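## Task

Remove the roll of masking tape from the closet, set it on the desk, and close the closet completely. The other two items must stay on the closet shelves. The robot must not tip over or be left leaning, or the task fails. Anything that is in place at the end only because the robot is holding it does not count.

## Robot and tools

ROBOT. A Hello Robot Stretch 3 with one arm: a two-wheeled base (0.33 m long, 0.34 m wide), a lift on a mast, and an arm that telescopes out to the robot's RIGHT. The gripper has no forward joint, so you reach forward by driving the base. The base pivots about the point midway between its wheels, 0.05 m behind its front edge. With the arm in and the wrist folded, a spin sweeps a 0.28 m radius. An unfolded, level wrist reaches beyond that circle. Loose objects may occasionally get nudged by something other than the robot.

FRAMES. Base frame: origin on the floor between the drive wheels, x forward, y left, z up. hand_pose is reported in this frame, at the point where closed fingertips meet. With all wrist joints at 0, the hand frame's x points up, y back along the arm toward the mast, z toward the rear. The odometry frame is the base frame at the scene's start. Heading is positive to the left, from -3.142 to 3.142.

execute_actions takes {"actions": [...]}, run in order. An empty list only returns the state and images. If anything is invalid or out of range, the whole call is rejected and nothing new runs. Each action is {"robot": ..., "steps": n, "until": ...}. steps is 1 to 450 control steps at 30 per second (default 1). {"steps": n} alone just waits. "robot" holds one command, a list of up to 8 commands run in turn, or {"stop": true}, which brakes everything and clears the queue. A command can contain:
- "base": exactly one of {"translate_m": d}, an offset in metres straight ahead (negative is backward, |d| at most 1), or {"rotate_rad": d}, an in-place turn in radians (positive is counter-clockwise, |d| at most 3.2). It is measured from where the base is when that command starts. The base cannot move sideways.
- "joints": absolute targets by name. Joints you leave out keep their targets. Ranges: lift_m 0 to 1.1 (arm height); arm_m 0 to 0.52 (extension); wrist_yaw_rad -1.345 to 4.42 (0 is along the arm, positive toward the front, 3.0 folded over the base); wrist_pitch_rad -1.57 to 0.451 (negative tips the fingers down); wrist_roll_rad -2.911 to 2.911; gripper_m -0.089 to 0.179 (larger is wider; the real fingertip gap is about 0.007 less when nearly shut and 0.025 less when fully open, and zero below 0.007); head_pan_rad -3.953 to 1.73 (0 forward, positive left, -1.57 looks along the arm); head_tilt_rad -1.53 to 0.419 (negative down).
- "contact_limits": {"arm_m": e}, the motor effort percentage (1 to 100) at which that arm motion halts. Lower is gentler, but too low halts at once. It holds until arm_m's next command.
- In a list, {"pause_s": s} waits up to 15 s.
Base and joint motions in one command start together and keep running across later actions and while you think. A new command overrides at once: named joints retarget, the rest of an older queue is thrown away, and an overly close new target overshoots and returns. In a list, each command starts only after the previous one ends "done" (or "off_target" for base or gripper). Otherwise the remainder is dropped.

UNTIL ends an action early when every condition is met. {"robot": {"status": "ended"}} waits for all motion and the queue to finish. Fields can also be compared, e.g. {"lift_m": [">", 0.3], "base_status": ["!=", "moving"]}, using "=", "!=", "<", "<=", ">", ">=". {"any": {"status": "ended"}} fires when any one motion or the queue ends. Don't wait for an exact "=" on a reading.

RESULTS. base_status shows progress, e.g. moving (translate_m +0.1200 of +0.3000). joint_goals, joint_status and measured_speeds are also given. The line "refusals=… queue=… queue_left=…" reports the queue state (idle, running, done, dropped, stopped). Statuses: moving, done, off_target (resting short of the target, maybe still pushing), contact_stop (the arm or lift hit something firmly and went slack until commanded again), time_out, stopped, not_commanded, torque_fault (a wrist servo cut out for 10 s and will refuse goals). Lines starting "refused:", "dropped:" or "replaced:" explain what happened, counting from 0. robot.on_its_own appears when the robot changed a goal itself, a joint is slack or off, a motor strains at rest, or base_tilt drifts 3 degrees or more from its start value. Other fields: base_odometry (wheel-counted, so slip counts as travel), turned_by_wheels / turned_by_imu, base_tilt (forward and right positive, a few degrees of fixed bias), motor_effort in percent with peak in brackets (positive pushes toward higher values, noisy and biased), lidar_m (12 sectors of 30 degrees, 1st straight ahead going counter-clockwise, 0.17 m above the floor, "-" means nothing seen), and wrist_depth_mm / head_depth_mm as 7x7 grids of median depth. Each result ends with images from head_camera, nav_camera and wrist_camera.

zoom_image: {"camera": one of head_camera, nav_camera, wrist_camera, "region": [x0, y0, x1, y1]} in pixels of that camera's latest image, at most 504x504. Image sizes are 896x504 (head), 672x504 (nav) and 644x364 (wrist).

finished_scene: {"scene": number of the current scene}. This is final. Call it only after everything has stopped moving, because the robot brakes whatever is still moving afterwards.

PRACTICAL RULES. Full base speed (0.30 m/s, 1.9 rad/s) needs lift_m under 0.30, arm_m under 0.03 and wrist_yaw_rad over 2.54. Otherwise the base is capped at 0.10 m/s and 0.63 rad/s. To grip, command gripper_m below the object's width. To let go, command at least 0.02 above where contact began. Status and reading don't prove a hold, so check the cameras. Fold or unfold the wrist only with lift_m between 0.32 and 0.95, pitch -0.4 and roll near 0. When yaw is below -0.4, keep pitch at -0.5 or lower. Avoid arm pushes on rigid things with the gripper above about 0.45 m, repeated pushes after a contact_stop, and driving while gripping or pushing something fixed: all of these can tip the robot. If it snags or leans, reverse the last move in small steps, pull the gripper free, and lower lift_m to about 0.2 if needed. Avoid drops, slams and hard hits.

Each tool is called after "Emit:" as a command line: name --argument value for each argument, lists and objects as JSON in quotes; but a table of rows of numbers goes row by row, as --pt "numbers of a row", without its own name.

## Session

Emit:
execute_actions --actions '[]'

Scene clock: 0.00 s.
robot.base_odometry: x=+0.000 y=+0.000 heading=+0.000 (m, m, rad; robot's odometry frame)
robot.turned_by_wheels: +0.000 (rad since the last result)
robot.turned_by_imu: +0.000 (rad since the last result)
robot.base_tilt: forward=-1.6 right=+0.0 (deg)
robot.lidar_m: 1.39 1.66 2.15 2.17 2.69 2.34 2.34 2.17 1.44 1.75 1.61 1.39
robot.head_depth_mm: 1313 1296 1292 1284 1274 1268 1265 / 1362 1354 1352 1345 1333 1322 1316 / 1404 1396 1383 1382 1372 1366 1353 / 1454 1442 1434 1422 1417 1404 1398 / 1499 1488 1476 1468 1456 1456 1446 / 1554 1526 1532 1523 1510 1507 1492 / 1604 1594 1581 1565 1567 1552 1548
robot.base_status: not_commanded
robot.joint_positions: lift_m=+0.521 arm_m=+0.001 wrist_yaw_rad=+3.121 wrist_pitch_rad=-0.532 wrist_roll_rad=+0.016 gripper_m=+0.037 head_pan_rad=+0.004 head_tilt_rad=-0.001
robot.joint_goals: lift_m=+0.521 arm_m=+0.001 wrist_yaw_rad=+3.121 wrist_pitch_rad=-0.532 wrist_roll_rad=+0.016 gripper_m=+0.037 head_pan_rad=+0.004 head_tilt_rad=-0.001
robot.joint_status: lift_m=not_commanded arm_m=not_commanded wrist_yaw_rad=not_commanded wrist_pitch_rad=not_commanded wrist_roll_rad=not_commanded gripper_m=not_commanded head_pan_rad=not_commanded head_tilt_rad=not_commanded
robot.measured_speeds: translate_m=+0.000 rotate_rad=+0.000 lift_m=+0.000 arm_m=+0.000 wrist_yaw_rad=+0.000 wrist_pitch_rad=+0.000 wrist_roll_rad=+0.000 head_pan_rad=+0.000 head_tilt_rad=+0.000
robot: refusals=0 queue=idle queue_left=0
robot.motor_effort: left_wheel=+0 right_wheel=+0 lift_m=+27 arm_m=+0 wrist_yaw_rad=-1 wrist_pitch_rad=+9 wrist_roll_rad=+0 gripper_m=+0 head_pan_rad=+0 head_tilt_rad=+3 (%)
robot.hand_pose: x=-0.0169 y=+0.0626 z=+0.5087 quat_wxyz=(+0.195, +0.689, +0.178, +0.675) (m; robot's base frame)
robot.wrist_depth_mm: - - - - - - - / - - - - - - - / - - - - - - - / 919 913 926 943 960 973 989 / 811 787 823 801 806 828 844 / 694 689 - 711 735 718 720 / 623 625 - 639 617 629 642
pictures: head_camera (sideways: a quarter turn clockwise sets it upright), nav_camera (sideways: a quarter turn counterclockwise sets it upright), wrist_camera
Images, in order (width x height): head_camera 896x504, nav_camera 672x504, wrist_camera 644x364.

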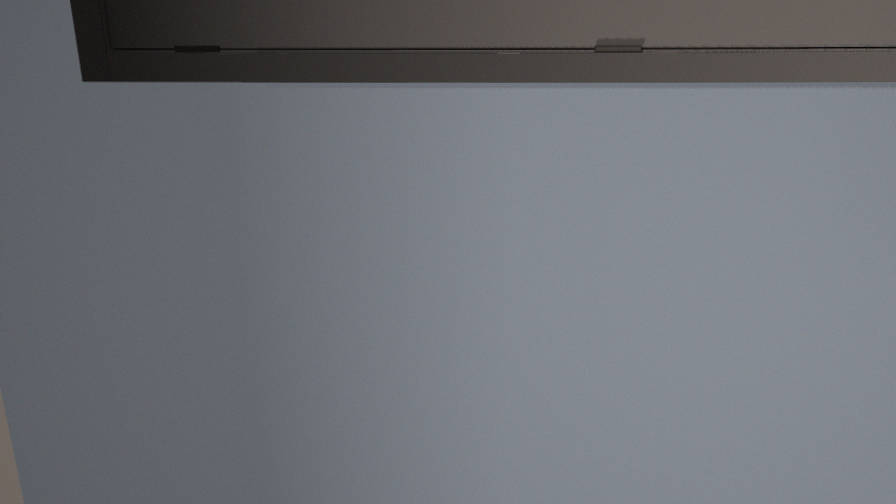

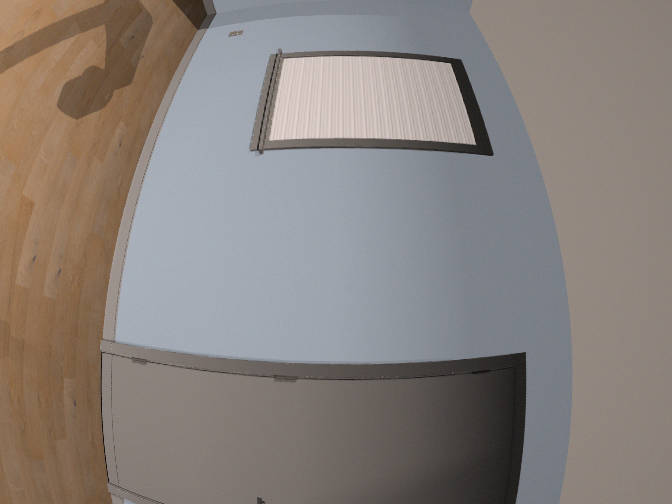

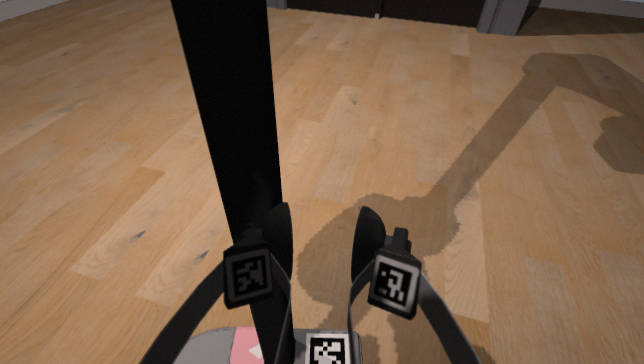

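Emit:
execute_actions --actions '[{"robot":{"joints":{"head_pan_rad":1.6,"head_tilt_rad":-0.3,"lift_m":0.28}},"steps":200,"until":{"robot":{"status":"ended"}}}]'

Emit:
execute_actions --actions '[{"robot":{"joints":{"head_pan_rad":-2.2,"head_tilt_rad":-0.3}},"steps":200,"until":{"robot":{"status":"ended"}}}]'

Scene clock: 3.43 s.
robot.base_odometry: x=+0.000 y=+0.000 heading=+0.000 (m, m, rad; robot's odometry frame)
robot.turned_by_wheels: +0.000 (rad since the last result)
robot.turned_by_imu: -0.001 (rad since the last result)
robot.base_tilt: forward=-1.7 right=+0.0 (deg)
robot.lidar_m: 1.39 1.67 2.15 2.18 2.68 2.34 2.35 2.17 1.44 1.75 1.61 1.40
robot.head_depth_mm: 1834 1902 1991 2080 2171 2022 1554 / 1869 1962 2060 2157 2282 2019 1569 / 1889 1971 2081 2170 2323 2010 1564 / 1948 2029 2146 2258 2394 2025 1557 / 1994 2095 2202 2321 2435 2002 1549 / 2749 2901 3089 3263 2825 2003 1552 / 2855 3018 3167 3378 2860 2004 1548
robot.base_status: not_commanded
robot.joint_positions: lift_m=+0.280 arm_m=+0.001 wrist_yaw_rad=+3.121 wrist_pitch_rad=-0.533 wrist_roll_rad=+0.016 gripper_m=+0.037 head_pan_rad=+1.593 head_tilt_rad=-0.296
robot.joint_goals: lift_m=+0.280 arm_m=+0.001 wrist_yaw_rad=+3.121 wrist_pitch_rad=-0.533 wrist_roll_rad=+0.016 gripper_m=+0.037 head_pan_rad=+1.600 head_tilt_rad=-0.300
robot.joint_status: lift_m=done arm_m=not_commanded wrist_yaw_rad=not_commanded wrist_pitch_rad=not_commanded wrist_roll_rad=not_commanded gripper_m=not_commanded head_pan_rad=done head_tilt_rad=done
robot.measured_speeds: translate_m=+0.000 rotate_rad=+0.000 lift_m=+0.000 arm_m=+0.000 wrist_yaw_rad=+0.000 wrist_pitch_rad=+0.000 wrist_roll_rad=+0.000 head_pan_rad=+0.000 head_tilt_rad=+0.000
robot: refusals=0 queue=done queue_left=0
robot.motor_effort: left_wheel=+1(0) right_wheel=+0(0) lift_m=+15(24) arm_m=+0(0) wrist_yaw_rad=+0(0) wrist_pitch_rad=+9(9) wrist_roll_rad=+0(0) gripper_m=+0(0) head_pan_rad=+4(45) head_tilt_rad=-2(26) (%)
robot.hand_pose: x=-0.0169 y=+0.0625 z=+0.2682 quat_wxyz=(+0.195, +0.689, +0.178, +0.675) (m; robot's base frame)
robot.wrist_depth_mm: - - - - - - - / 854 860 - 897 908 939 961 / 697 681 - 714 734 735 748 / 563 584 590 603 600 597 603 / 497 522 - - 512 507 523 / - - - - 452 452 444 / - - - - 385 396 397
pictures: head_camera (sideways: a quarter turn clockwise sets it upright), nav_camera (sideways: a quarter turn counterclockwise sets it upright), wrist_camera
Images, in order (width x height): head_camera 896x504, nav_camera 672x504, wrist_camera 644x364.

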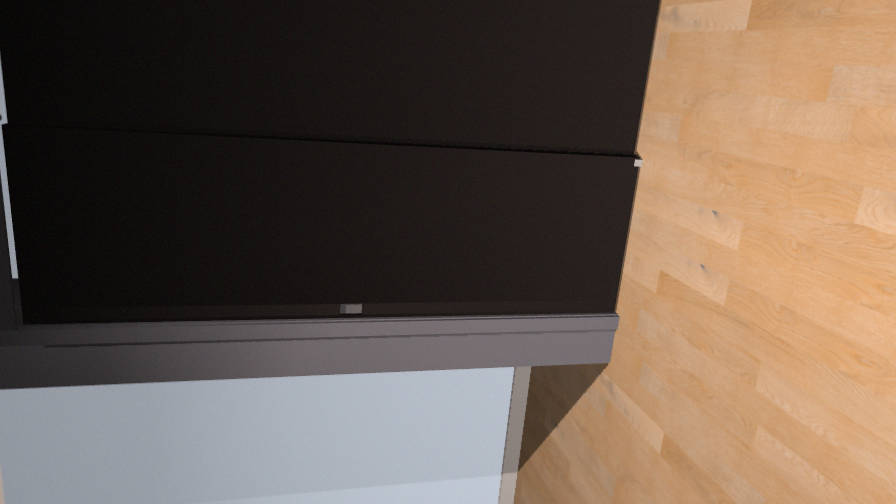

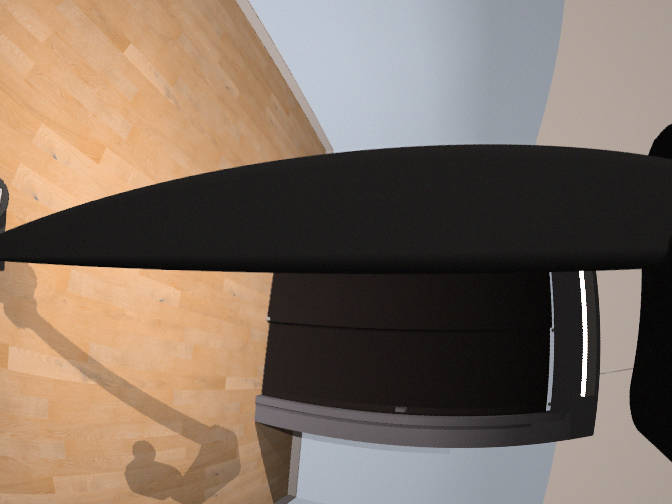

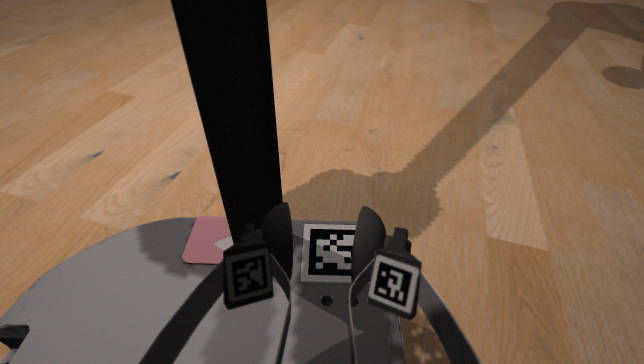

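Scene clock: 5.87 s.
robot.base_odometry: x=+0.000 y=+0.000 heading=+0.000 (m, m, rad; robot's odometry frame)
robot.turned_by_wheels: +0.000 (rad since the last result)
robot.turned_by_imu: -0.001 (rad since the last result)
robot.base_tilt: forward=-1.6 right=-0.1 (deg)
robot.lidar_m: 1.40 1.67 2.15 2.18 2.69 2.34 2.35 2.17 1.44 1.75 1.61 1.40
robot.head_depth_mm: 1944 2056 2187 2284 2438 2013 1565 / 1871 1971 2086 2214 2336 2013 1567 / 1809 1897 2001 2107 2245 2014 1554 / 1742 1829 1901 2023 2066 2019 1556 / 1682 1768 1855 1914 1372 1851 1516 / 1622 1699 1778 1850 1285 2010 1556 / 1568 1644 1717 1786 1283 1934 1550
robot.base_status: not_commanded
robot.joint_positions: lift_m=+0.280 arm_m=+0.001 wrist_yaw_rad=+3.121 wrist_pitch_rad=-0.533 wrist_roll_rad=+0.016 gripper_m=+0.037 head_pan_rad=-2.193 head_tilt_rad=-0.296
robot.joint_goals: lift_m=+0.280 arm_m=+0.001 wrist_yaw_rad=+3.121 wrist_pitch_rad=-0.533 wrist_roll_rad=+0.016 gripper_m=+0.037 head_pan_rad=-2.200 head_tilt_rad=-0.300
robot.joint_status: lift_m=done arm_m=not_commanded wrist_yaw_rad=not_commanded wrist_pitch_rad=not_commanded wrist_roll_rad=not_commanded gripper_m=not_commanded head_pan_rad=done head_tilt_rad=done
robot.measured_speeds: translate_m=+0.000 rotate_rad=+0.000 lift_m=+0.000 arm_m=+0.000 wrist_yaw_rad=+0.000 wrist_pitch_rad=+0.000 wrist_roll_rad=+0.000 head_pan_rad=+0.000 head_tilt_rad=+0.000
robot: refusals=0 queue=done queue_left=0
robot.motor_effort: left_wheel=+0(0) right_wheel=+0(0) lift_m=+16(16) arm_m=+0(0) wrist_yaw_rad=+0(0) wrist_pitch_rad=+9(9) wrist_roll_rad=+0(0) gripper_m=+0(0) head_pan_rad=-4(46) head_tilt_rad=-2(2) (%)
robot.hand_pose: x=-0.0169 y=+0.0625 z=+0.2682 quat_wxyz=(+0.195, +0.689, +0.178, +0.675) (m; robot's base frame)
robot.wrist_depth_mm: - - - - - - - / 881 869 - 910 909 931 932 / 686 696 - 718 725 736 718 / 578 581 586 575 598 605 604 / 491 523 - - 514 507 513 / - - - - 456 444 443 / - - - - 381 392 398
pictures: head_camera (sideways: a quarter turn clockwise sets it upright), nav_camera (sideways: a quarter turn counterclockwise sets it upright), wrist_camera
Images, in order (width x height): head_camera 896x504, nav_camera 672x504, wrist_camera 644x364.

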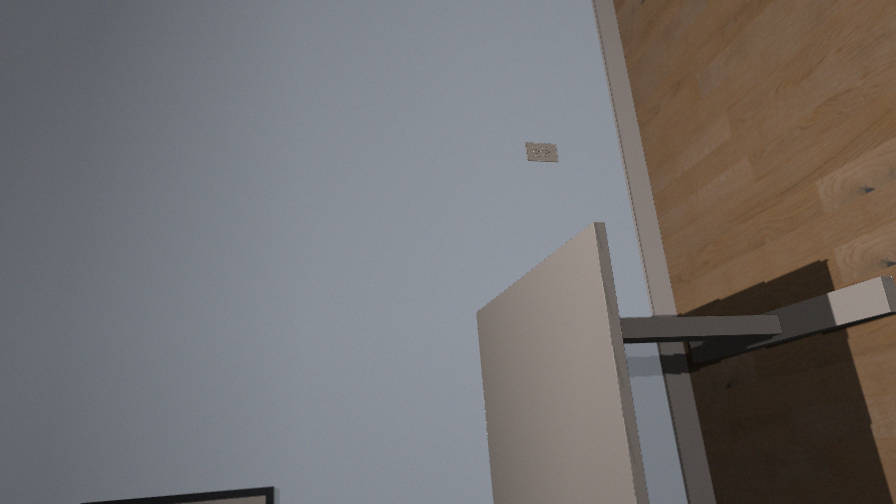

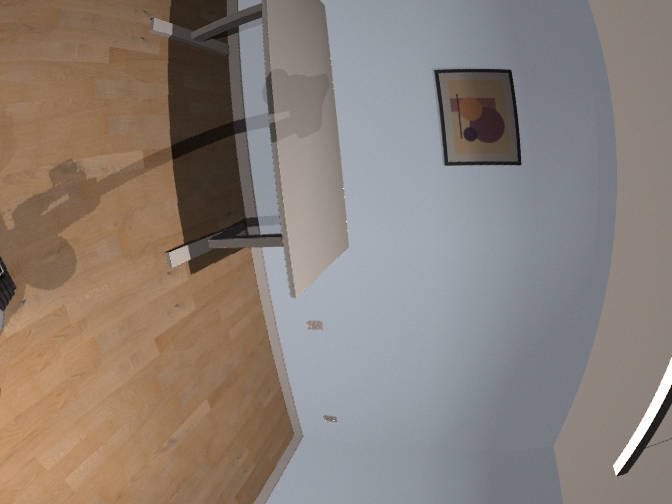

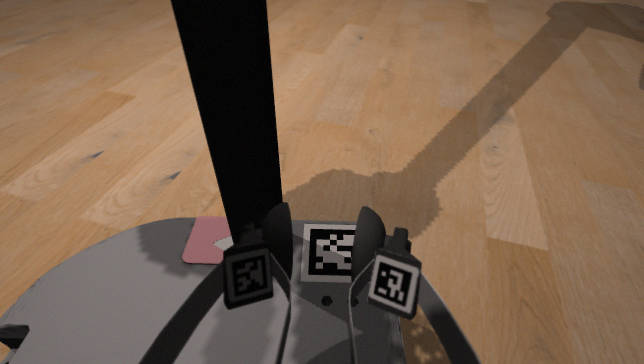

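Emit:
execute_actions --actions '[{"robot":[{"base":{"rotate_rad":1.888},"joints":{"head_pan_rad":-0.5,"head_tilt_rad":-0.4}},{"base":{"translate_m":1.0}},{"base":{"translate_m":0.79}},{"base":{"rotate_rad":-0.521},"joints":{"lift_m":0.6,"wrist_pitch_rad":-0.4,"wrist_roll_rad":0,"gripper_m":0}},{"base":{"translate_m":0.15},"joints":{"lift_m":0.885,"wrist_pitch_rad":0,"wrist_yaw_rad":1.57,"arm_m":0.05}}],"steps":450,"until":{"robot":{"status":"ended"}}},{"steps":450,"until":{"robot":{"status":"ended"}}}]'

Scene clock: 25.97 s.
robot.base_odometry: x=-0.528 y=+1.848 heading=+1.367 (m, m, rad; robot's odometry frame)
robot.turned_by_wheels: +1.367 (rad since the last result)
robot.turned_by_imu: +1.364 (rad since the last result)
robot.base_tilt: forward=-1.6 right=+0.0 (deg)
robot.lidar_m: 0.49 1.32 1.37 1.34 1.43 2.08 3.12 3.20 2.47 1.52 0.68 0.50
robot.head_depth_mm: 523 563 610 666 736 816 920 / 497 534 577 625 684 756 829 / 473 507 545 589 642 702 755 / 452 483 517 557 601 657 722 / 434 462 491 527 569 616 673 / 416 440 469 497 528 551 598 / 374 395 419 451 483 524 572
robot.base_status: done (translate_m +0.1500 of +0.1500)
robot.joint_positions: lift_m=+0.885 arm_m=+0.050 wrist_yaw_rad=+1.572 wrist_pitch_rad=-0.023 wrist_roll_rad=+0.004 gripper_m=+0.000 head_pan_rad=-0.507 head_tilt_rad=-0.396
robot.joint_goals: lift_m=+0.885 arm_m=+0.050 wrist_yaw_rad=+1.570 wrist_pitch_rad=+0.000 wrist_roll_rad=+0.000 gripper_m=+0.000 head_pan_rad=-0.500 head_tilt_rad=-0.400
robot.joint_status: lift_m=done arm_m=done wrist_yaw_rad=done wrist_pitch_rad=done wrist_roll_rad=done gripper_m=done head_pan_rad=done head_tilt_rad=done
robot.measured_speeds: translate_m=+0.000 rotate_rad=+0.000 lift_m=+0.000 arm_m=+0.000 wrist_yaw_rad=+0.000 wrist_pitch_rad=+0.000 wrist_roll_rad=+0.000 head_pan_rad=+0.000 head_tilt_rad=+0.000
robot: refusals=0 queue=done queue_left=0
robot.motor_effort: left_wheel=+4(13) right_wheel=-1(7) lift_m=+38(41) arm_m=+3(3) wrist_yaw_rad=-1(2) wrist_pitch_rad=+14(15) wrist_roll_rad=-1(0) gripper_m=-3(84) head_pan_rad=+4(44) head_tilt_rad=-2(17) (%)
robot.hand_pose: x=+0.2342 y=-0.1945 z=+0.9932 quat_wxyz=(+0.505, +0.507, -0.495, +0.493) (m; robot's base frame)
robot.wrist_depth_mm: - 403 384 392 389 377 367 / - 416 404 410 403 389 382 / - 433 414 426 411 404 391 / - 448 439 439 433 411 399 / - 468 449 - 449 439 425 / - - 465 - 458 454 440 / - - 477 490 488 463 450
pictures: head_camera (sideways: a quarter turn clockwise sets it upright), nav_camera (sideways: a quarter turn counterclockwise sets it upright), wrist_camera
Images, in order (width x height): head_camera 896x504, nav_camera 672x504, wrist_camera 644x364.

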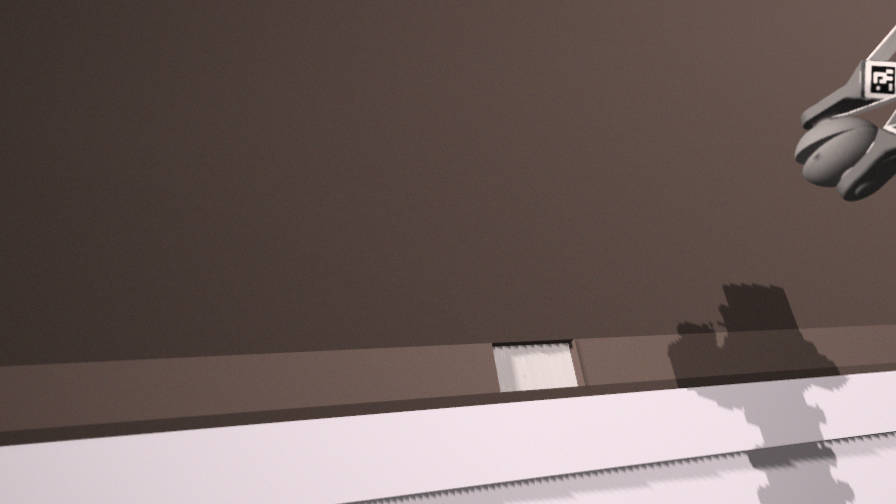

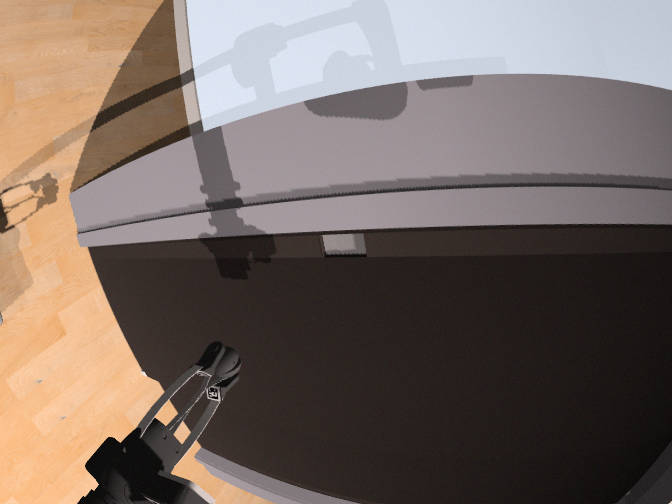

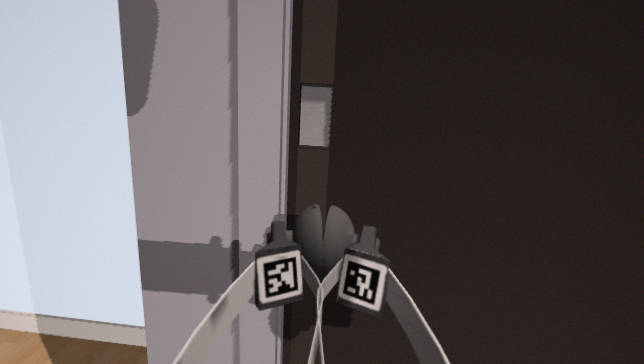

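Emit:
execute_actions --actions '[{"robot":[{"base":{"rotate_rad":-0.08},"joints":{"lift_m":0.935,"arm_m":0.0}},{"base":{"translate_m":0.22}}],"steps":450,"until":{"robot":{"status":"ended"}}}]'

Scene clock: 31.13 s.
robot.base_odometry: x=-0.466 y=+2.059 heading=+1.287 (m, m, rad; robot's odometry frame)
robot.turned_by_wheels: -0.080 (rad since the last result)
robot.turned_by_imu: -0.079 (rad since the last result)
robot.base_tilt: forward=-1.7 right=+0.0 (deg)
robot.lidar_m: 0.27 0.29 1.40 1.35 1.40 1.90 3.33 3.44 2.52 1.32 0.43 0.28
robot.head_depth_mm: 304 328 357 391 433 484 549 / 288 307 332 361 396 439 491 / - 289 310 335 365 401 455 / - - 291 313 339 373 401 / - - - 293 316 353 373 / - - - - - 286 304 / - - - - - - 294
robot.base_status: done (translate_m +0.2200 of +0.2200)
robot.joint_positions: lift_m=+0.935 arm_m=+0.001 wrist_yaw_rad=+1.571 wrist_pitch_rad=-0.023 wrist_roll_rad=+0.004 gripper_m=+0.000 head_pan_rad=-0.507 head_tilt_rad=-0.396
robot.joint_goals: lift_m=+0.935 arm_m=+0.000 wrist_yaw_rad=+1.570 wrist_pitch_rad=+0.000 wrist_roll_rad=+0.000 gripper_m=+0.000 head_pan_rad=-0.500 head_tilt_rad=-0.400
robot.joint_status: lift_m=done arm_m=done wrist_yaw_rad=done wrist_pitch_rad=done wrist_roll_rad=done gripper_m=done head_pan_rad=done head_tilt_rad=done
robot.measured_speeds: translate_m=+0.000 rotate_rad=+0.000 lift_m=+0.000 arm_m=+0.000 wrist_yaw_rad=+0.000 wrist_pitch_rad=+0.000 wrist_roll_rad=+0.000 head_pan_rad=+0.000 head_tilt_rad=+0.000
robot: refusals=0 queue=done queue_left=0
robot.motor_effort: left_wheel=+3(11) right_wheel=-2(4) lift_m=+38(39) arm_m=-2(2) wrist_yaw_rad=-1(1) wrist_pitch_rad=+13(13) wrist_roll_rad=-2(2) gripper_m=-3(3) head_pan_rad=+4(4) head_tilt_rad=-2(2) (%)
robot.hand_pose: x=+0.2343 y=-0.1462 z=+1.0433 quat_wxyz=(+0.505, +0.507, -0.495, +0.493) (m; robot's base frame)
robot.wrist_depth_mm: 190 189 177 204 202 202 202 / 198 195 185 211 208 210 208 / 205 201 191 219 220 216 215 / 212 210 199 234 227 224 226 / 222 218 206 - 235 236 233 / 229 229 212 - 244 243 243 / 240 240 224 258 255 252 252
pictures: head_camera (sideways: a quarter turn clockwise sets it upright), nav_camera (sideways: a quarter turn counterclockwise sets it upright), wrist_camera
Images, in order (width x height): head_camera 896x504, nav_camera 672x504, wrist_camera 644x364.

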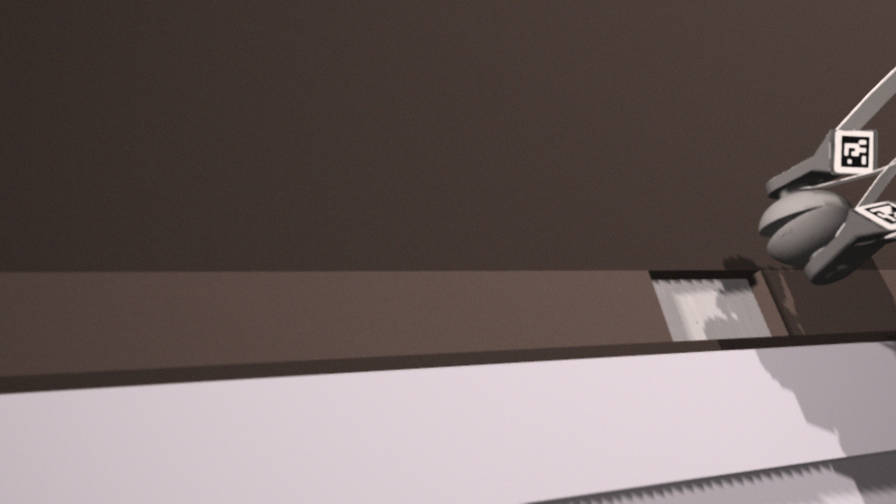

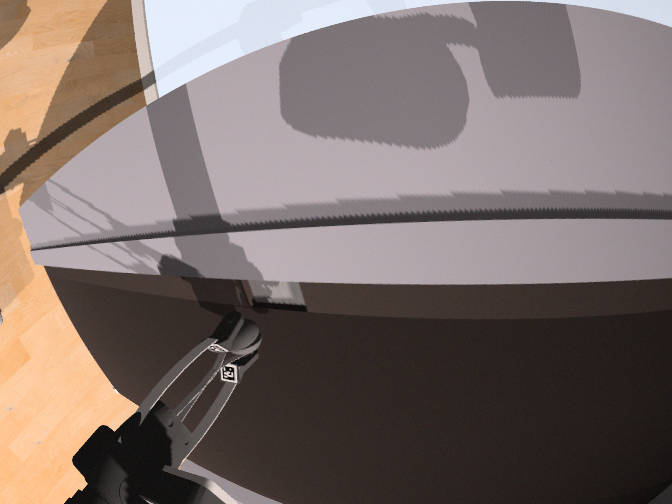

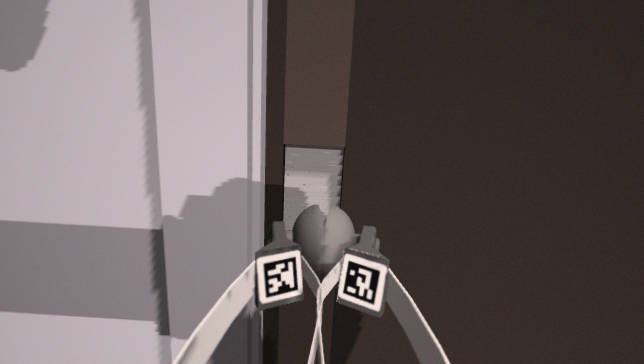

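Emit:
execute_actions --actions '[{"robot":[{"joints":{"wrist_yaw_rad":1.6}},{"base":{"translate_m":0.055}},{"joints":{"arm_m":0.52,"wrist_yaw_rad":1.57}}],"steps":450,"until":{"robot":{"status":"ended"}}}]'

Scene clock: 39.17 s.
robot.base_odometry: x=-0.451 y=+2.112 heading=+1.287 (m, m, rad; robot's odometry frame)
robot.turned_by_wheels: +0.000 (rad since the last result)
robot.turned_by_imu: -0.002 (rad since the last result)
robot.base_tilt: forward=-1.5 right=+0.0 (deg)
robot.lidar_m: 0.22 0.24 1.37 1.35 1.40 1.91 3.38 3.43 2.51 0.95 0.66 0.22
robot.head_depth_mm: 869 1179 1101 1300 1005 1161 1426 / 737 1106 928 1234 946 1166 1308 / 642 1035 924 1176 853 1160 983 / 646 975 801 1106 853 1116 924 / 646 939 691 1061 - - - / - - - - - - - / - - - - - - -
robot.base_status: done (translate_m +0.0550 of +0.0550)
robot.joint_positions: lift_m=+0.935 arm_m=+0.520 wrist_yaw_rad=+1.627 wrist_pitch_rad=-0.020 wrist_roll_rad=+0.003 gripper_m=+0.000 head_pan_rad=-0.507 head_tilt_rad=-0.396
robot.joint_goals: lift_m=+0.935 arm_m=+0.520 wrist_yaw_rad=+1.611 wrist_pitch_rad=+0.000 wrist_roll_rad=+0.000 gripper_m=+0.000 head_pan_rad=-0.500 head_tilt_rad=-0.400
robot.joint_status: lift_m=done arm_m=done wrist_yaw_rad=off_target wrist_pitch_rad=done wrist_roll_rad=done gripper_m=done head_pan_rad=done head_tilt_rad=done
robot.measured_speeds: translate_m=+0.000 rotate_rad=+0.000 lift_m=+0.000 arm_m=+0.000 wrist_yaw_rad=+0.000 wrist_pitch_rad=+0.000 wrist_roll_rad=+0.000 head_pan_rad=+0.000 head_tilt_rad=+0.000
robot: refusals=0 queue=dropped queue_left=0
robot.on_its_own: wrist_yaw_rad is held at +1.611, not at your +1.570, by its stall guard, which is not easing now; wrist_yaw_rad is at rest, and its effort (-13) is outside its rest range (-12 to +12)
robot.motor_effort: left_wheel=+6(10) right_wheel=-3(5) lift_m=+38(39) arm_m=+4(8) wrist_yaw_rad=-13(43) wrist_pitch_rad=+12(13) wrist_roll_rad=-1(2) gripper_m=-4(5) head_pan_rad=+4(4) head_tilt_rad=-2(2) (%)
robot.hand_pose: x=+0.2339 y=-0.6502 z=+1.0440 quat_wxyz=(+0.490, +0.520, -0.481, +0.508) (m; robot's base frame)
robot.wrist_depth_mm: 710 874 839 154 151 148 145 / 661 871 607 160 156 152 152 / 724 951 910 166 162 159 156 / 733 948 925 182 168 165 161 / 621 645 634 - 173 169 167 / 757 - - - 181 176 173 / 758 881 846 192 188 184 180
pictures: head_camera (sideways: a quarter turn clockwise sets it upright), nav_camera (sideways: a quarter turn counterclockwise sets it upright), wrist_camera
Images, in order (width x height): head_camera 896x504, nav_camera 672x504, wrist_camera 644x364.

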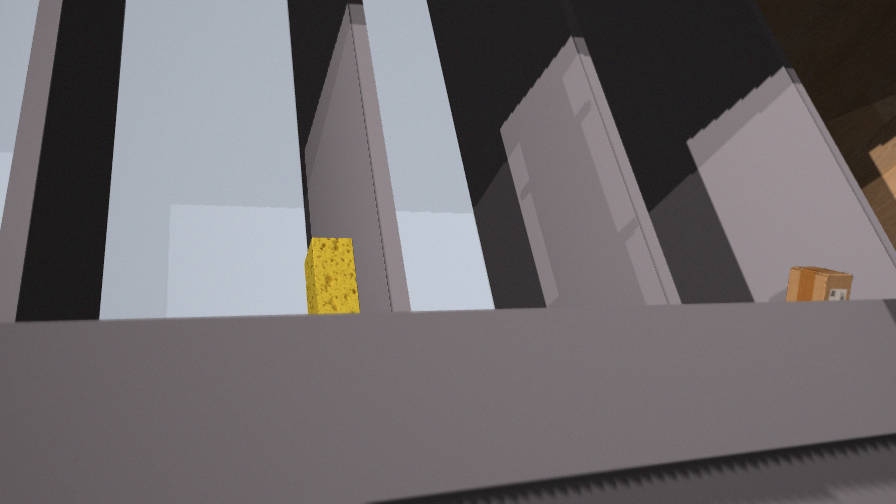

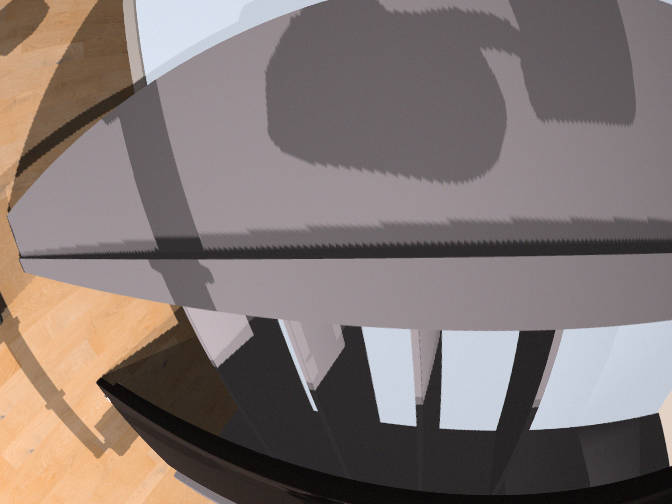

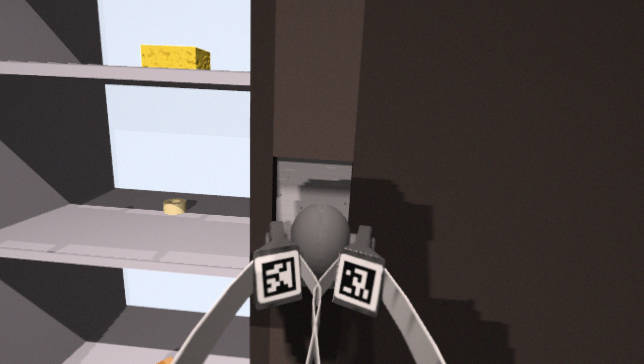

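Emit:
execute_actions --actions '[{"robot":[{"base":{"translate_m":-0.2}},{"joints":{"arm_m":0.0,"lift_m":0.85}},{"base":{"rotate_rad":1.57},"joints":{"wrist_yaw_rad":0.0,"head_pan_rad":-1.57,"head_tilt_rad":-0.3,"gripper_m":0.12}}],"steps":450,"until":{"robot":{"status":"ended"}}}]'

Scene clock: 54.00 s.
robot.base_odometry: x=-0.507 y=+1.920 heading=+2.857 (m, m, rad; robot's odometry frame)
robot.turned_by_wheels: +1.570 (rad since the last result)
robot.turned_by_imu: +1.557 (rad since the last result)
robot.base_tilt: forward=-1.7 right=-0.1 (deg)
robot.lidar_m: 1.35 1.39 1.88 3.20 3.46 2.51 2.42 0.76 1.21 0.42 1.20 1.40
robot.head_depth_mm: 982 1044 1085 1164 1009 1243 974 / 328 344 363 386 413 444 947 / 337 355 370 391 414 440 468 / 339 356 375 397 421 447 477 / 339 356 375 396 420 447 478 / 339 356 375 395 423 454 485 / 982 1031 1092 1151 1220 1298 1386
robot.base_status: done (rotate_rad +1.5699 of +1.5700)
robot.joint_positions: lift_m=+0.850 arm_m=+0.001 wrist_yaw_rad=-0.001 wrist_pitch_rad=-0.024 wrist_roll_rad=+0.003 gripper_m=+0.120 head_pan_rad=-1.563 head_tilt_rad=-0.309
robot.joint_goals: lift_m=+0.850 arm_m=+0.000 wrist_yaw_rad=+0.000 wrist_pitch_rad=+0.000 wrist_roll_rad=+0.000 gripper_m=+0.120 head_pan_rad=-1.570 head_tilt_rad=-0.300
robot.joint_status: lift_m=done arm_m=done wrist_yaw_rad=done wrist_pitch_rad=done wrist_roll_rad=done gripper_m=done head_pan_rad=done head_tilt_rad=done
robot.measured_speeds: translate_m=+0.000 rotate_rad=+0.000 lift_m=+0.000 arm_m=+0.000 wrist_yaw_rad=+0.000 wrist_pitch_rad=+0.000 wrist_roll_rad=+0.000 head_pan_rad=+0.000 head_tilt_rad=+0.000
robot: refusals=0 queue=done queue_left=0
robot.motor_effort: left_wheel=-3(12) right_wheel=+1(12) lift_m=+16(37) arm_m=+1(5) wrist_yaw_rad=+1(41) wrist_pitch_rad=+14(15) wrist_roll_rad=-1(1) gripper_m=+0(82) head_pan_rad=-3(44) head_tilt_rad=+5(18) (%)
robot.hand_pose: x=-0.0216 y=-0.4015 z=+0.9591 quat_wxyz=(+0.706, +0.008, -0.708, -0.009) (m; robot's base frame)
robot.wrist_depth_mm: 833 169 169 169 157 509 858 / 877 176 176 176 162 792 878 / 906 182 182 181 168 920 913 / 968 188 189 188 175 922 921 / - 196 196 196 180 620 642 / - - 203 204 188 - - / - 211 213 208 197 853 883
pictures: head_camera (sideways: a quarter turn clockwise sets it upright), nav_camera (sideways: a quarter turn counterclockwise sets it upright), wrist_camera
Images, in order (width x height): head_camera 896x504, nav_camera 672x504, wrist_camera 644x364.

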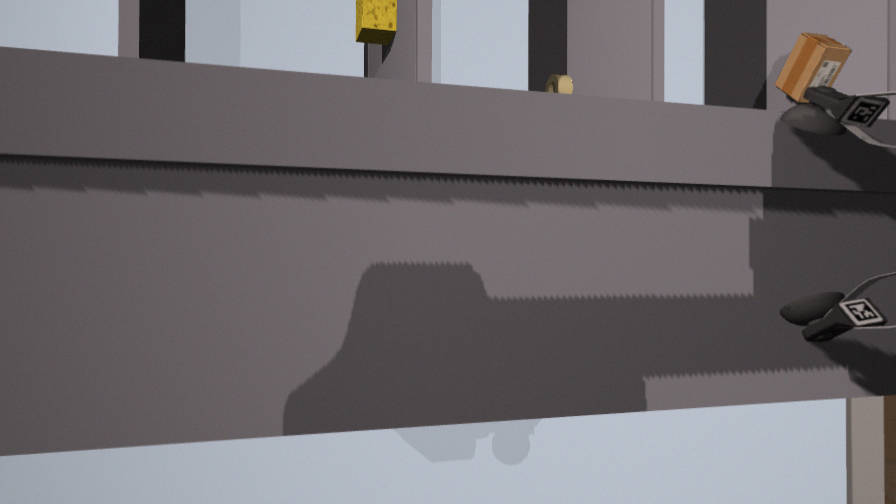

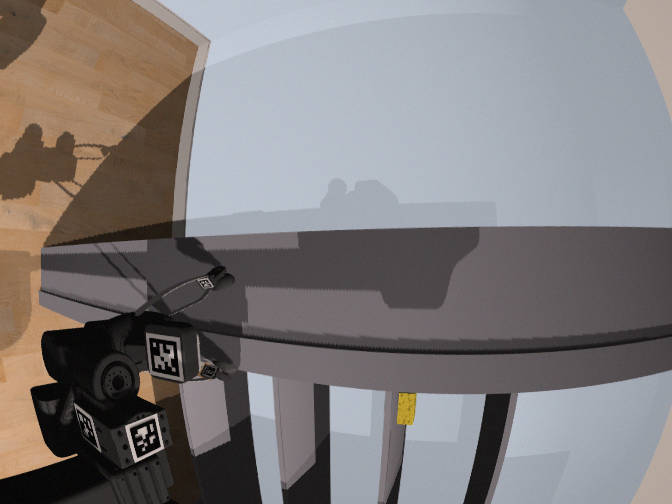

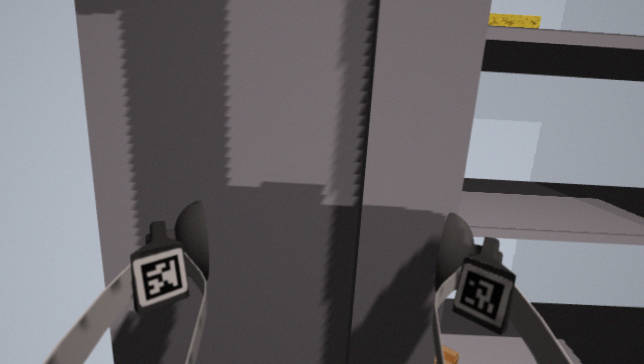

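Emit:
execute_actions --actions '[{"robot":[{"base":{"translate_m":-0.35}}],"steps":450,"until":{"robot":{"status":"ended"}}}]'

Scene clock: 59.33 s.
robot.base_odometry: x=-0.171 y=+1.821 heading=+2.857 (m, m, rad; robot's odometry frame)
robot.turned_by_wheels: +0.000 (rad since the last result)
robot.turned_by_imu: -0.004 (rad since the last result)
robot.base_tilt: forward=-1.6 right=-0.1 (deg)
robot.lidar_m: 1.69 1.75 2.36 3.14 2.96 2.16 2.07 0.65 0.52 1.17 0.49 0.60
robot.head_depth_mm: 1002 1051 1098 1170 1009 1243 1007 / 996 1054 1100 1166 1009 1248 1004 / 990 1049 1095 1164 1005 1241 1003 / 989 1046 1083 1163 1002 1238 995 / 986 1044 1092 1162 1001 1237 977 / 989 1043 1090 1159 1002 1238 1001 / 976 931 1049 979 947 1051 971
robot.base_status: done (translate_m -0.3500 of -0.3500)
robot.joint_positions: lift_m=+0.850 arm_m=+0.001 wrist_yaw_rad=+0.002 wrist_pitch_rad=-0.024 wrist_roll_rad=+0.003 gripper_m=+0.120 head_pan_rad=-1.563 head_tilt_rad=-0.309
robot.joint_goals: lift_m=+0.850 arm_m=+0.000 wrist_yaw_rad=+0.000 wrist_pitch_rad=+0.000 wrist_roll_rad=+0.000 gripper_m=+0.120 head_pan_rad=-1.570 head_tilt_rad=-0.300
robot.joint_status: lift_m=done arm_m=done wrist_yaw_rad=done wrist_pitch_rad=done wrist_roll_rad=done gripper_m=done head_pan_rad=done head_tilt_rad=done
robot.measured_speeds: translate_m=+0.000 rotate_rad=+0.000 lift_m=+0.000 arm_m=+0.000 wrist_yaw_rad=+0.000 wrist_pitch_rad=+0.000 wrist_roll_rad=+0.000 head_pan_rad=+0.000 head_tilt_rad=+0.000
robot: refusals=0 queue=done queue_left=0
robot.motor_effort: left_wheel=-2(9) right_wheel=+2(3) lift_m=+16(16) arm_m=+1(1) wrist_yaw_rad=-1(9) wrist_pitch_rad=+14(14) wrist_roll_rad=-1(1) gripper_m=+0(2) head_pan_rad=-4(4) head_tilt_rad=+4(5) (%)
robot.hand_pose: x=-0.0210 y=-0.4015 z=+0.9591 quat_wxyz=(+0.706, +0.009, -0.708, -0.008) (m; robot's base frame)
robot.wrist_depth_mm: 431 528 573 583 569 871 838 / 452 642 882 874 887 889 846 / 465 659 949 910 927 928 942 / 461 622 741 777 845 926 969 / 466 578 988 - - 619 594 / 470 - - - - - - / 334 721 802 819 833 822 269
pictures: head_camera (sideways: a quarter turn clockwise sets it upright), nav_camera (sideways: a quarter turn counterclockwise sets it upright), wrist_camera
Images, in order (width x height): head_camera 896x504, nav_camera 672x504, wrist_camera 644x364.

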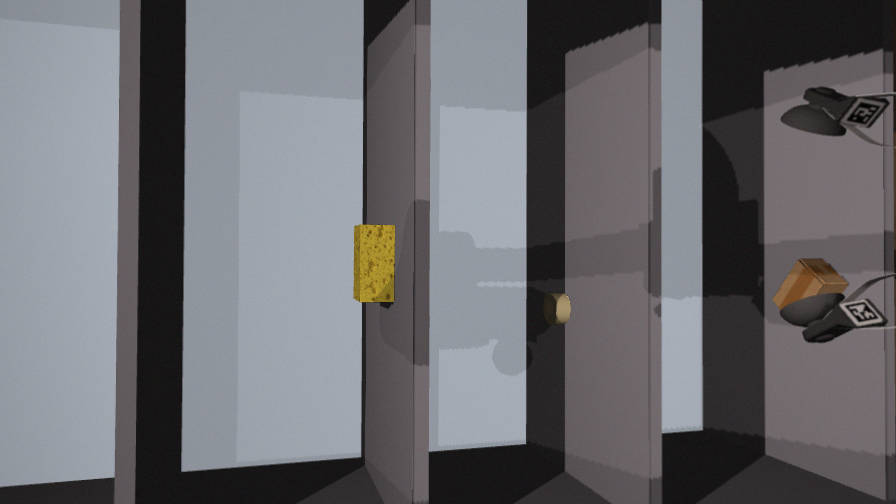

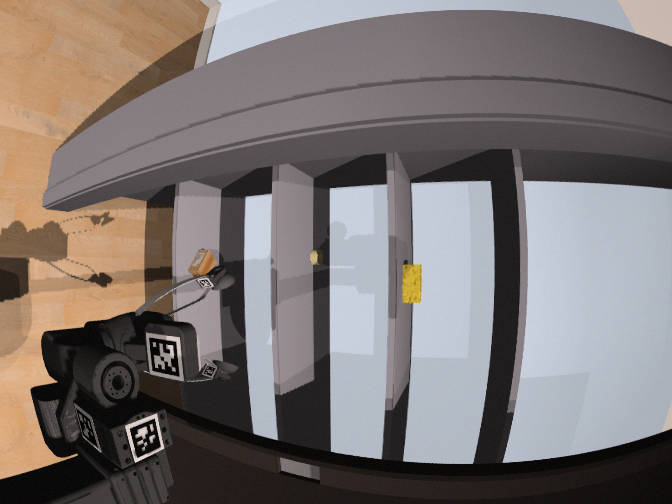

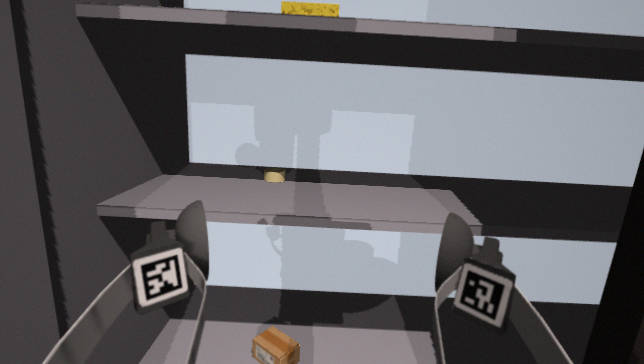

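Emit:
execute_actions --actions '[{"robot":[{"base":{"translate_m":-0.26},"joints":{"wrist_pitch_rad":-1.5}},{"base":{"rotate_rad":-0.45}},{"base":{"translate_m":0.42}},{"base":{"rotate_rad":0.45}}],"steps":450,"until":{"robot":{"status":"ended"}}}]'

Emit:
execute_actions --actions '[{"robot":{"joints":{"wrist_pitch_rad":0.0,"lift_m":0.87}},"steps":450,"until":{"robot":{"status":"ended"}}}]'

Scene clock: 74.57 s.
robot.base_odometry: x=-0.233 y=+2.030 heading=+2.857 (m, m, rad; robot's odometry frame)
robot.turned_by_wheels: +0.000 (rad since the last result)
robot.turned_by_imu: -0.003 (rad since the last result)
robot.base_tilt: forward=-1.6 right=-0.1 (deg)
robot.lidar_m: 1.58 1.63 2.21 3.78 3.12 2.28 1.08 0.46 1.03 0.92 0.27 0.35
robot.head_depth_mm: 821 880 928 752 1008 717 1008 / 819 880 925 658 1008 716 1003 / 817 878 926 657 1004 715 1005 / 567 874 924 742 1004 715 1001 / 569 874 922 740 1007 714 1005 / 573 869 918 737 950 711 962 / 576 686 686 642 689 657 397
robot.base_status: done (rotate_rad +0.4499 of +0.4500)
robot.joint_positions: lift_m=+0.850 arm_m=+0.001 wrist_yaw_rad=+0.002 wrist_pitch_rad=-1.496 wrist_roll_rad=+0.003 gripper_m=+0.120 head_pan_rad=-1.563 head_tilt_rad=-0.309
robot.joint_goals: lift_m=+0.850 arm_m=+0.000 wrist_yaw_rad=+0.000 wrist_pitch_rad=-1.500 wrist_roll_rad=+0.000 gripper_m=+0.120 head_pan_rad=-1.570 head_tilt_rad=-0.300
robot.joint_status: lift_m=done arm_m=done wrist_yaw_rad=done wrist_pitch_rad=done wrist_roll_rad=done gripper_m=done head_pan_rad=done head_tilt_rad=done
robot.measured_speeds: translate_m=+0.000 rotate_rad=+0.000 lift_m=+0.000 arm_m=+0.000 wrist_yaw_rad=+0.000 wrist_pitch_rad=+0.000 wrist_roll_rad=+0.000 head_pan_rad=+0.000 head_tilt_rad=+0.000
robot: refusals=0 queue=done queue_left=0
robot.motor_effort: left_wheel=-3(12) right_wheel=+2(5) lift_m=+16(16) arm_m=+1(1) wrist_yaw_rad=+0(2) wrist_pitch_rad=-2(14) wrist_roll_rad=-1(1) gripper_m=+0(0) head_pan_rad=-4(4) head_tilt_rad=+5(6) (%)
robot.hand_pose: x=-0.0216 y=-0.1410 z=+0.7318 quat_wxyz=(+0.518, +0.480, -0.519, -0.482) (m; robot's base frame)
robot.wrist_depth_mm: 191 259 493 859 842 861 818 / 639 313 500 852 892 837 458 / 906 892 908 891 865 886 875 / 927 910 908 - 892 926 874 / 941 922 948 - - 911 919 / 970 - 955 938 988 940 938 / 958 979 - 953 940 976 952
pictures: head_camera (sideways: a quarter turn clockwise sets it upright), nav_camera (sideways: a quarter turn counterclockwise sets it upright), wrist_camera
Images, in order (width x height): head_camera 896x504, nav_camera 672x504, wrist_camera 644x364.

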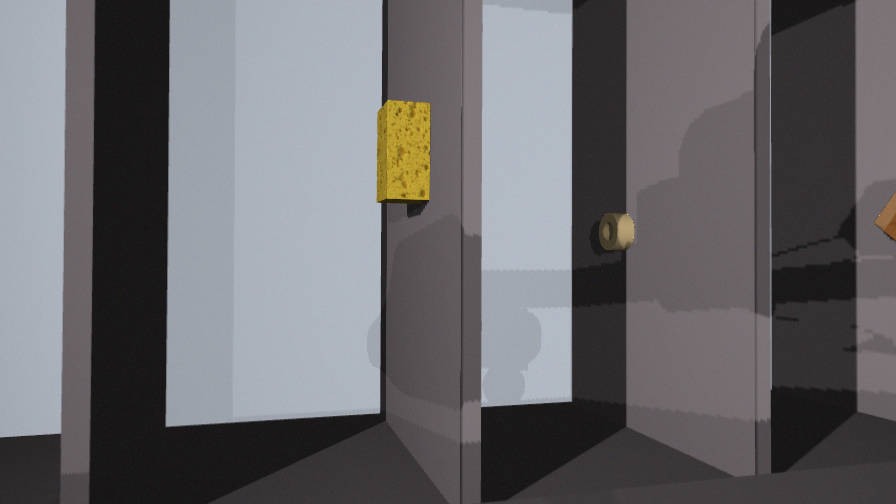

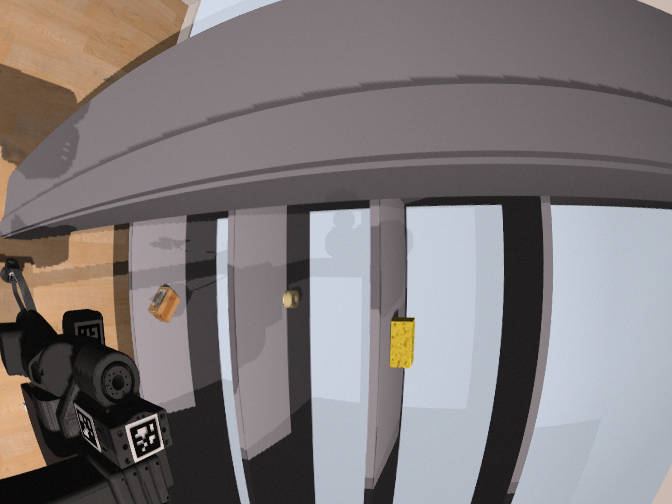

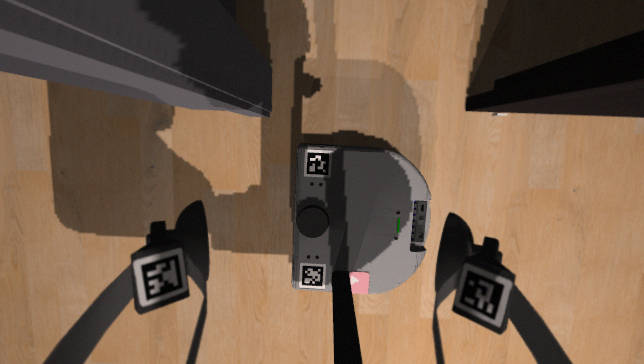

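Scene clock: 76.20 s.
robot.base_odometry: x=-0.233 y=+2.030 heading=+2.857 (m, m, rad; robot's odometry frame)
robot.turned_by_wheels: +0.000 (rad since the last result)
robot.turned_by_imu: +0.000 (rad since the last result)
robot.base_tilt: forward=-1.7 right=-0.1 (deg)
robot.lidar_m: 1.58 1.63 2.21 3.77 3.12 2.28 1.08 0.46 1.03 0.92 0.27 0.35
robot.head_depth_mm: 819 882 929 752 1009 718 1005 / 821 877 928 661 1012 718 973 / 817 879 925 657 1005 716 1004 / 566 873 924 743 1006 714 1002 / 570 875 921 741 1002 713 968 / 572 871 911 737 945 711 965 / 576 684 686 643 689 658 397
robot.base_status: done (rotate_rad +0.4499 of +0.4500)
robot.joint_positions: lift_m=+0.870 arm_m=+0.001 wrist_yaw_rad=+0.002 wrist_pitch_rad=-0.025 wrist_roll_rad=+0.003 gripper_m=+0.120 head_pan_rad=-1.563 head_tilt_rad=-0.309
robot.joint_goals: lift_m=+0.870 arm_m=+0.000 wrist_yaw_rad=+0.000 wrist_pitch_rad=+0.000 wrist_roll_rad=+0.000 gripper_m=+0.120 head_pan_rad=-1.570 head_tilt_rad=-0.300
robot.joint_status: lift_m=done arm_m=done wrist_yaw_rad=done wrist_pitch_rad=done wrist_roll_rad=done gripper_m=done head_pan_rad=done head_tilt_rad=done
robot.measured_speeds: translate_m=+0.000 rotate_rad=+0.000 lift_m=+0.000 arm_m=+0.000 wrist_yaw_rad=+0.000 wrist_pitch_rad=+0.000 wrist_roll_rad=+0.000 head_pan_rad=+0.000 head_tilt_rad=+0.000
robot: refusals=0 queue=done queue_left=0
robot.motor_effort: left_wheel=-3(3) right_wheel=+2(2) lift_m=+38(40) arm_m=+1(1) wrist_yaw_rad=-1(1) wrist_pitch_rad=+15(15) wrist_roll_rad=-1(1) gripper_m=+0(0) head_pan_rad=-4(4) head_tilt_rad=+5(5) (%)
robot.hand_pose: x=-0.0210 y=-0.4014 z=+0.9778 quat_wxyz=(+0.706, +0.010, -0.708, -0.009) (m; robot's base frame)
robot.wrist_depth_mm: 305 382 405 372 351 329 310 / 309 441 718 699 722 701 709 / 312 444 751 732 753 731 720 / 315 458 726 761 768 762 760 / 321 424 507 526 551 566 595 / 323 - 391 407 405 426 407 / 308 480 798 829 856 846 827
pictures: head_camera (sideways: a quarter turn clockwise sets it upright), nav_camera (sideways: a quarter turn counterclockwise sets it upright), wrist_camera
Images, in order (width x height): head_camera 896x504, nav_camera 672x504, wrist_camera 644x364.

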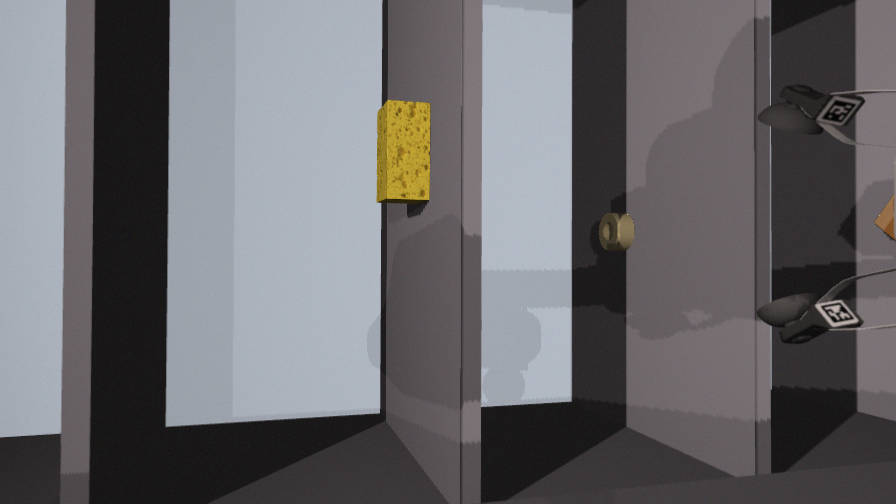

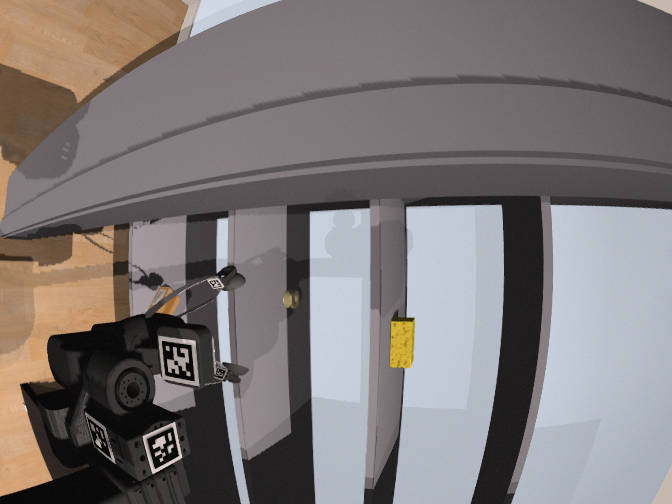

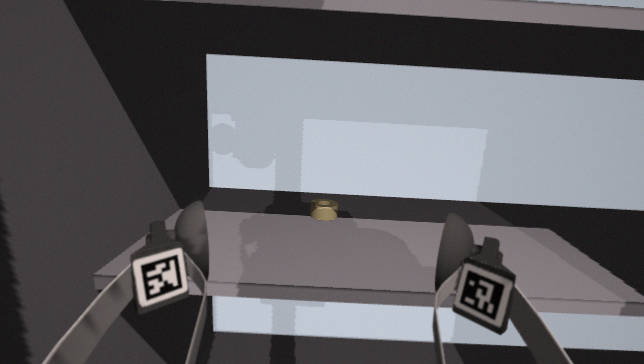

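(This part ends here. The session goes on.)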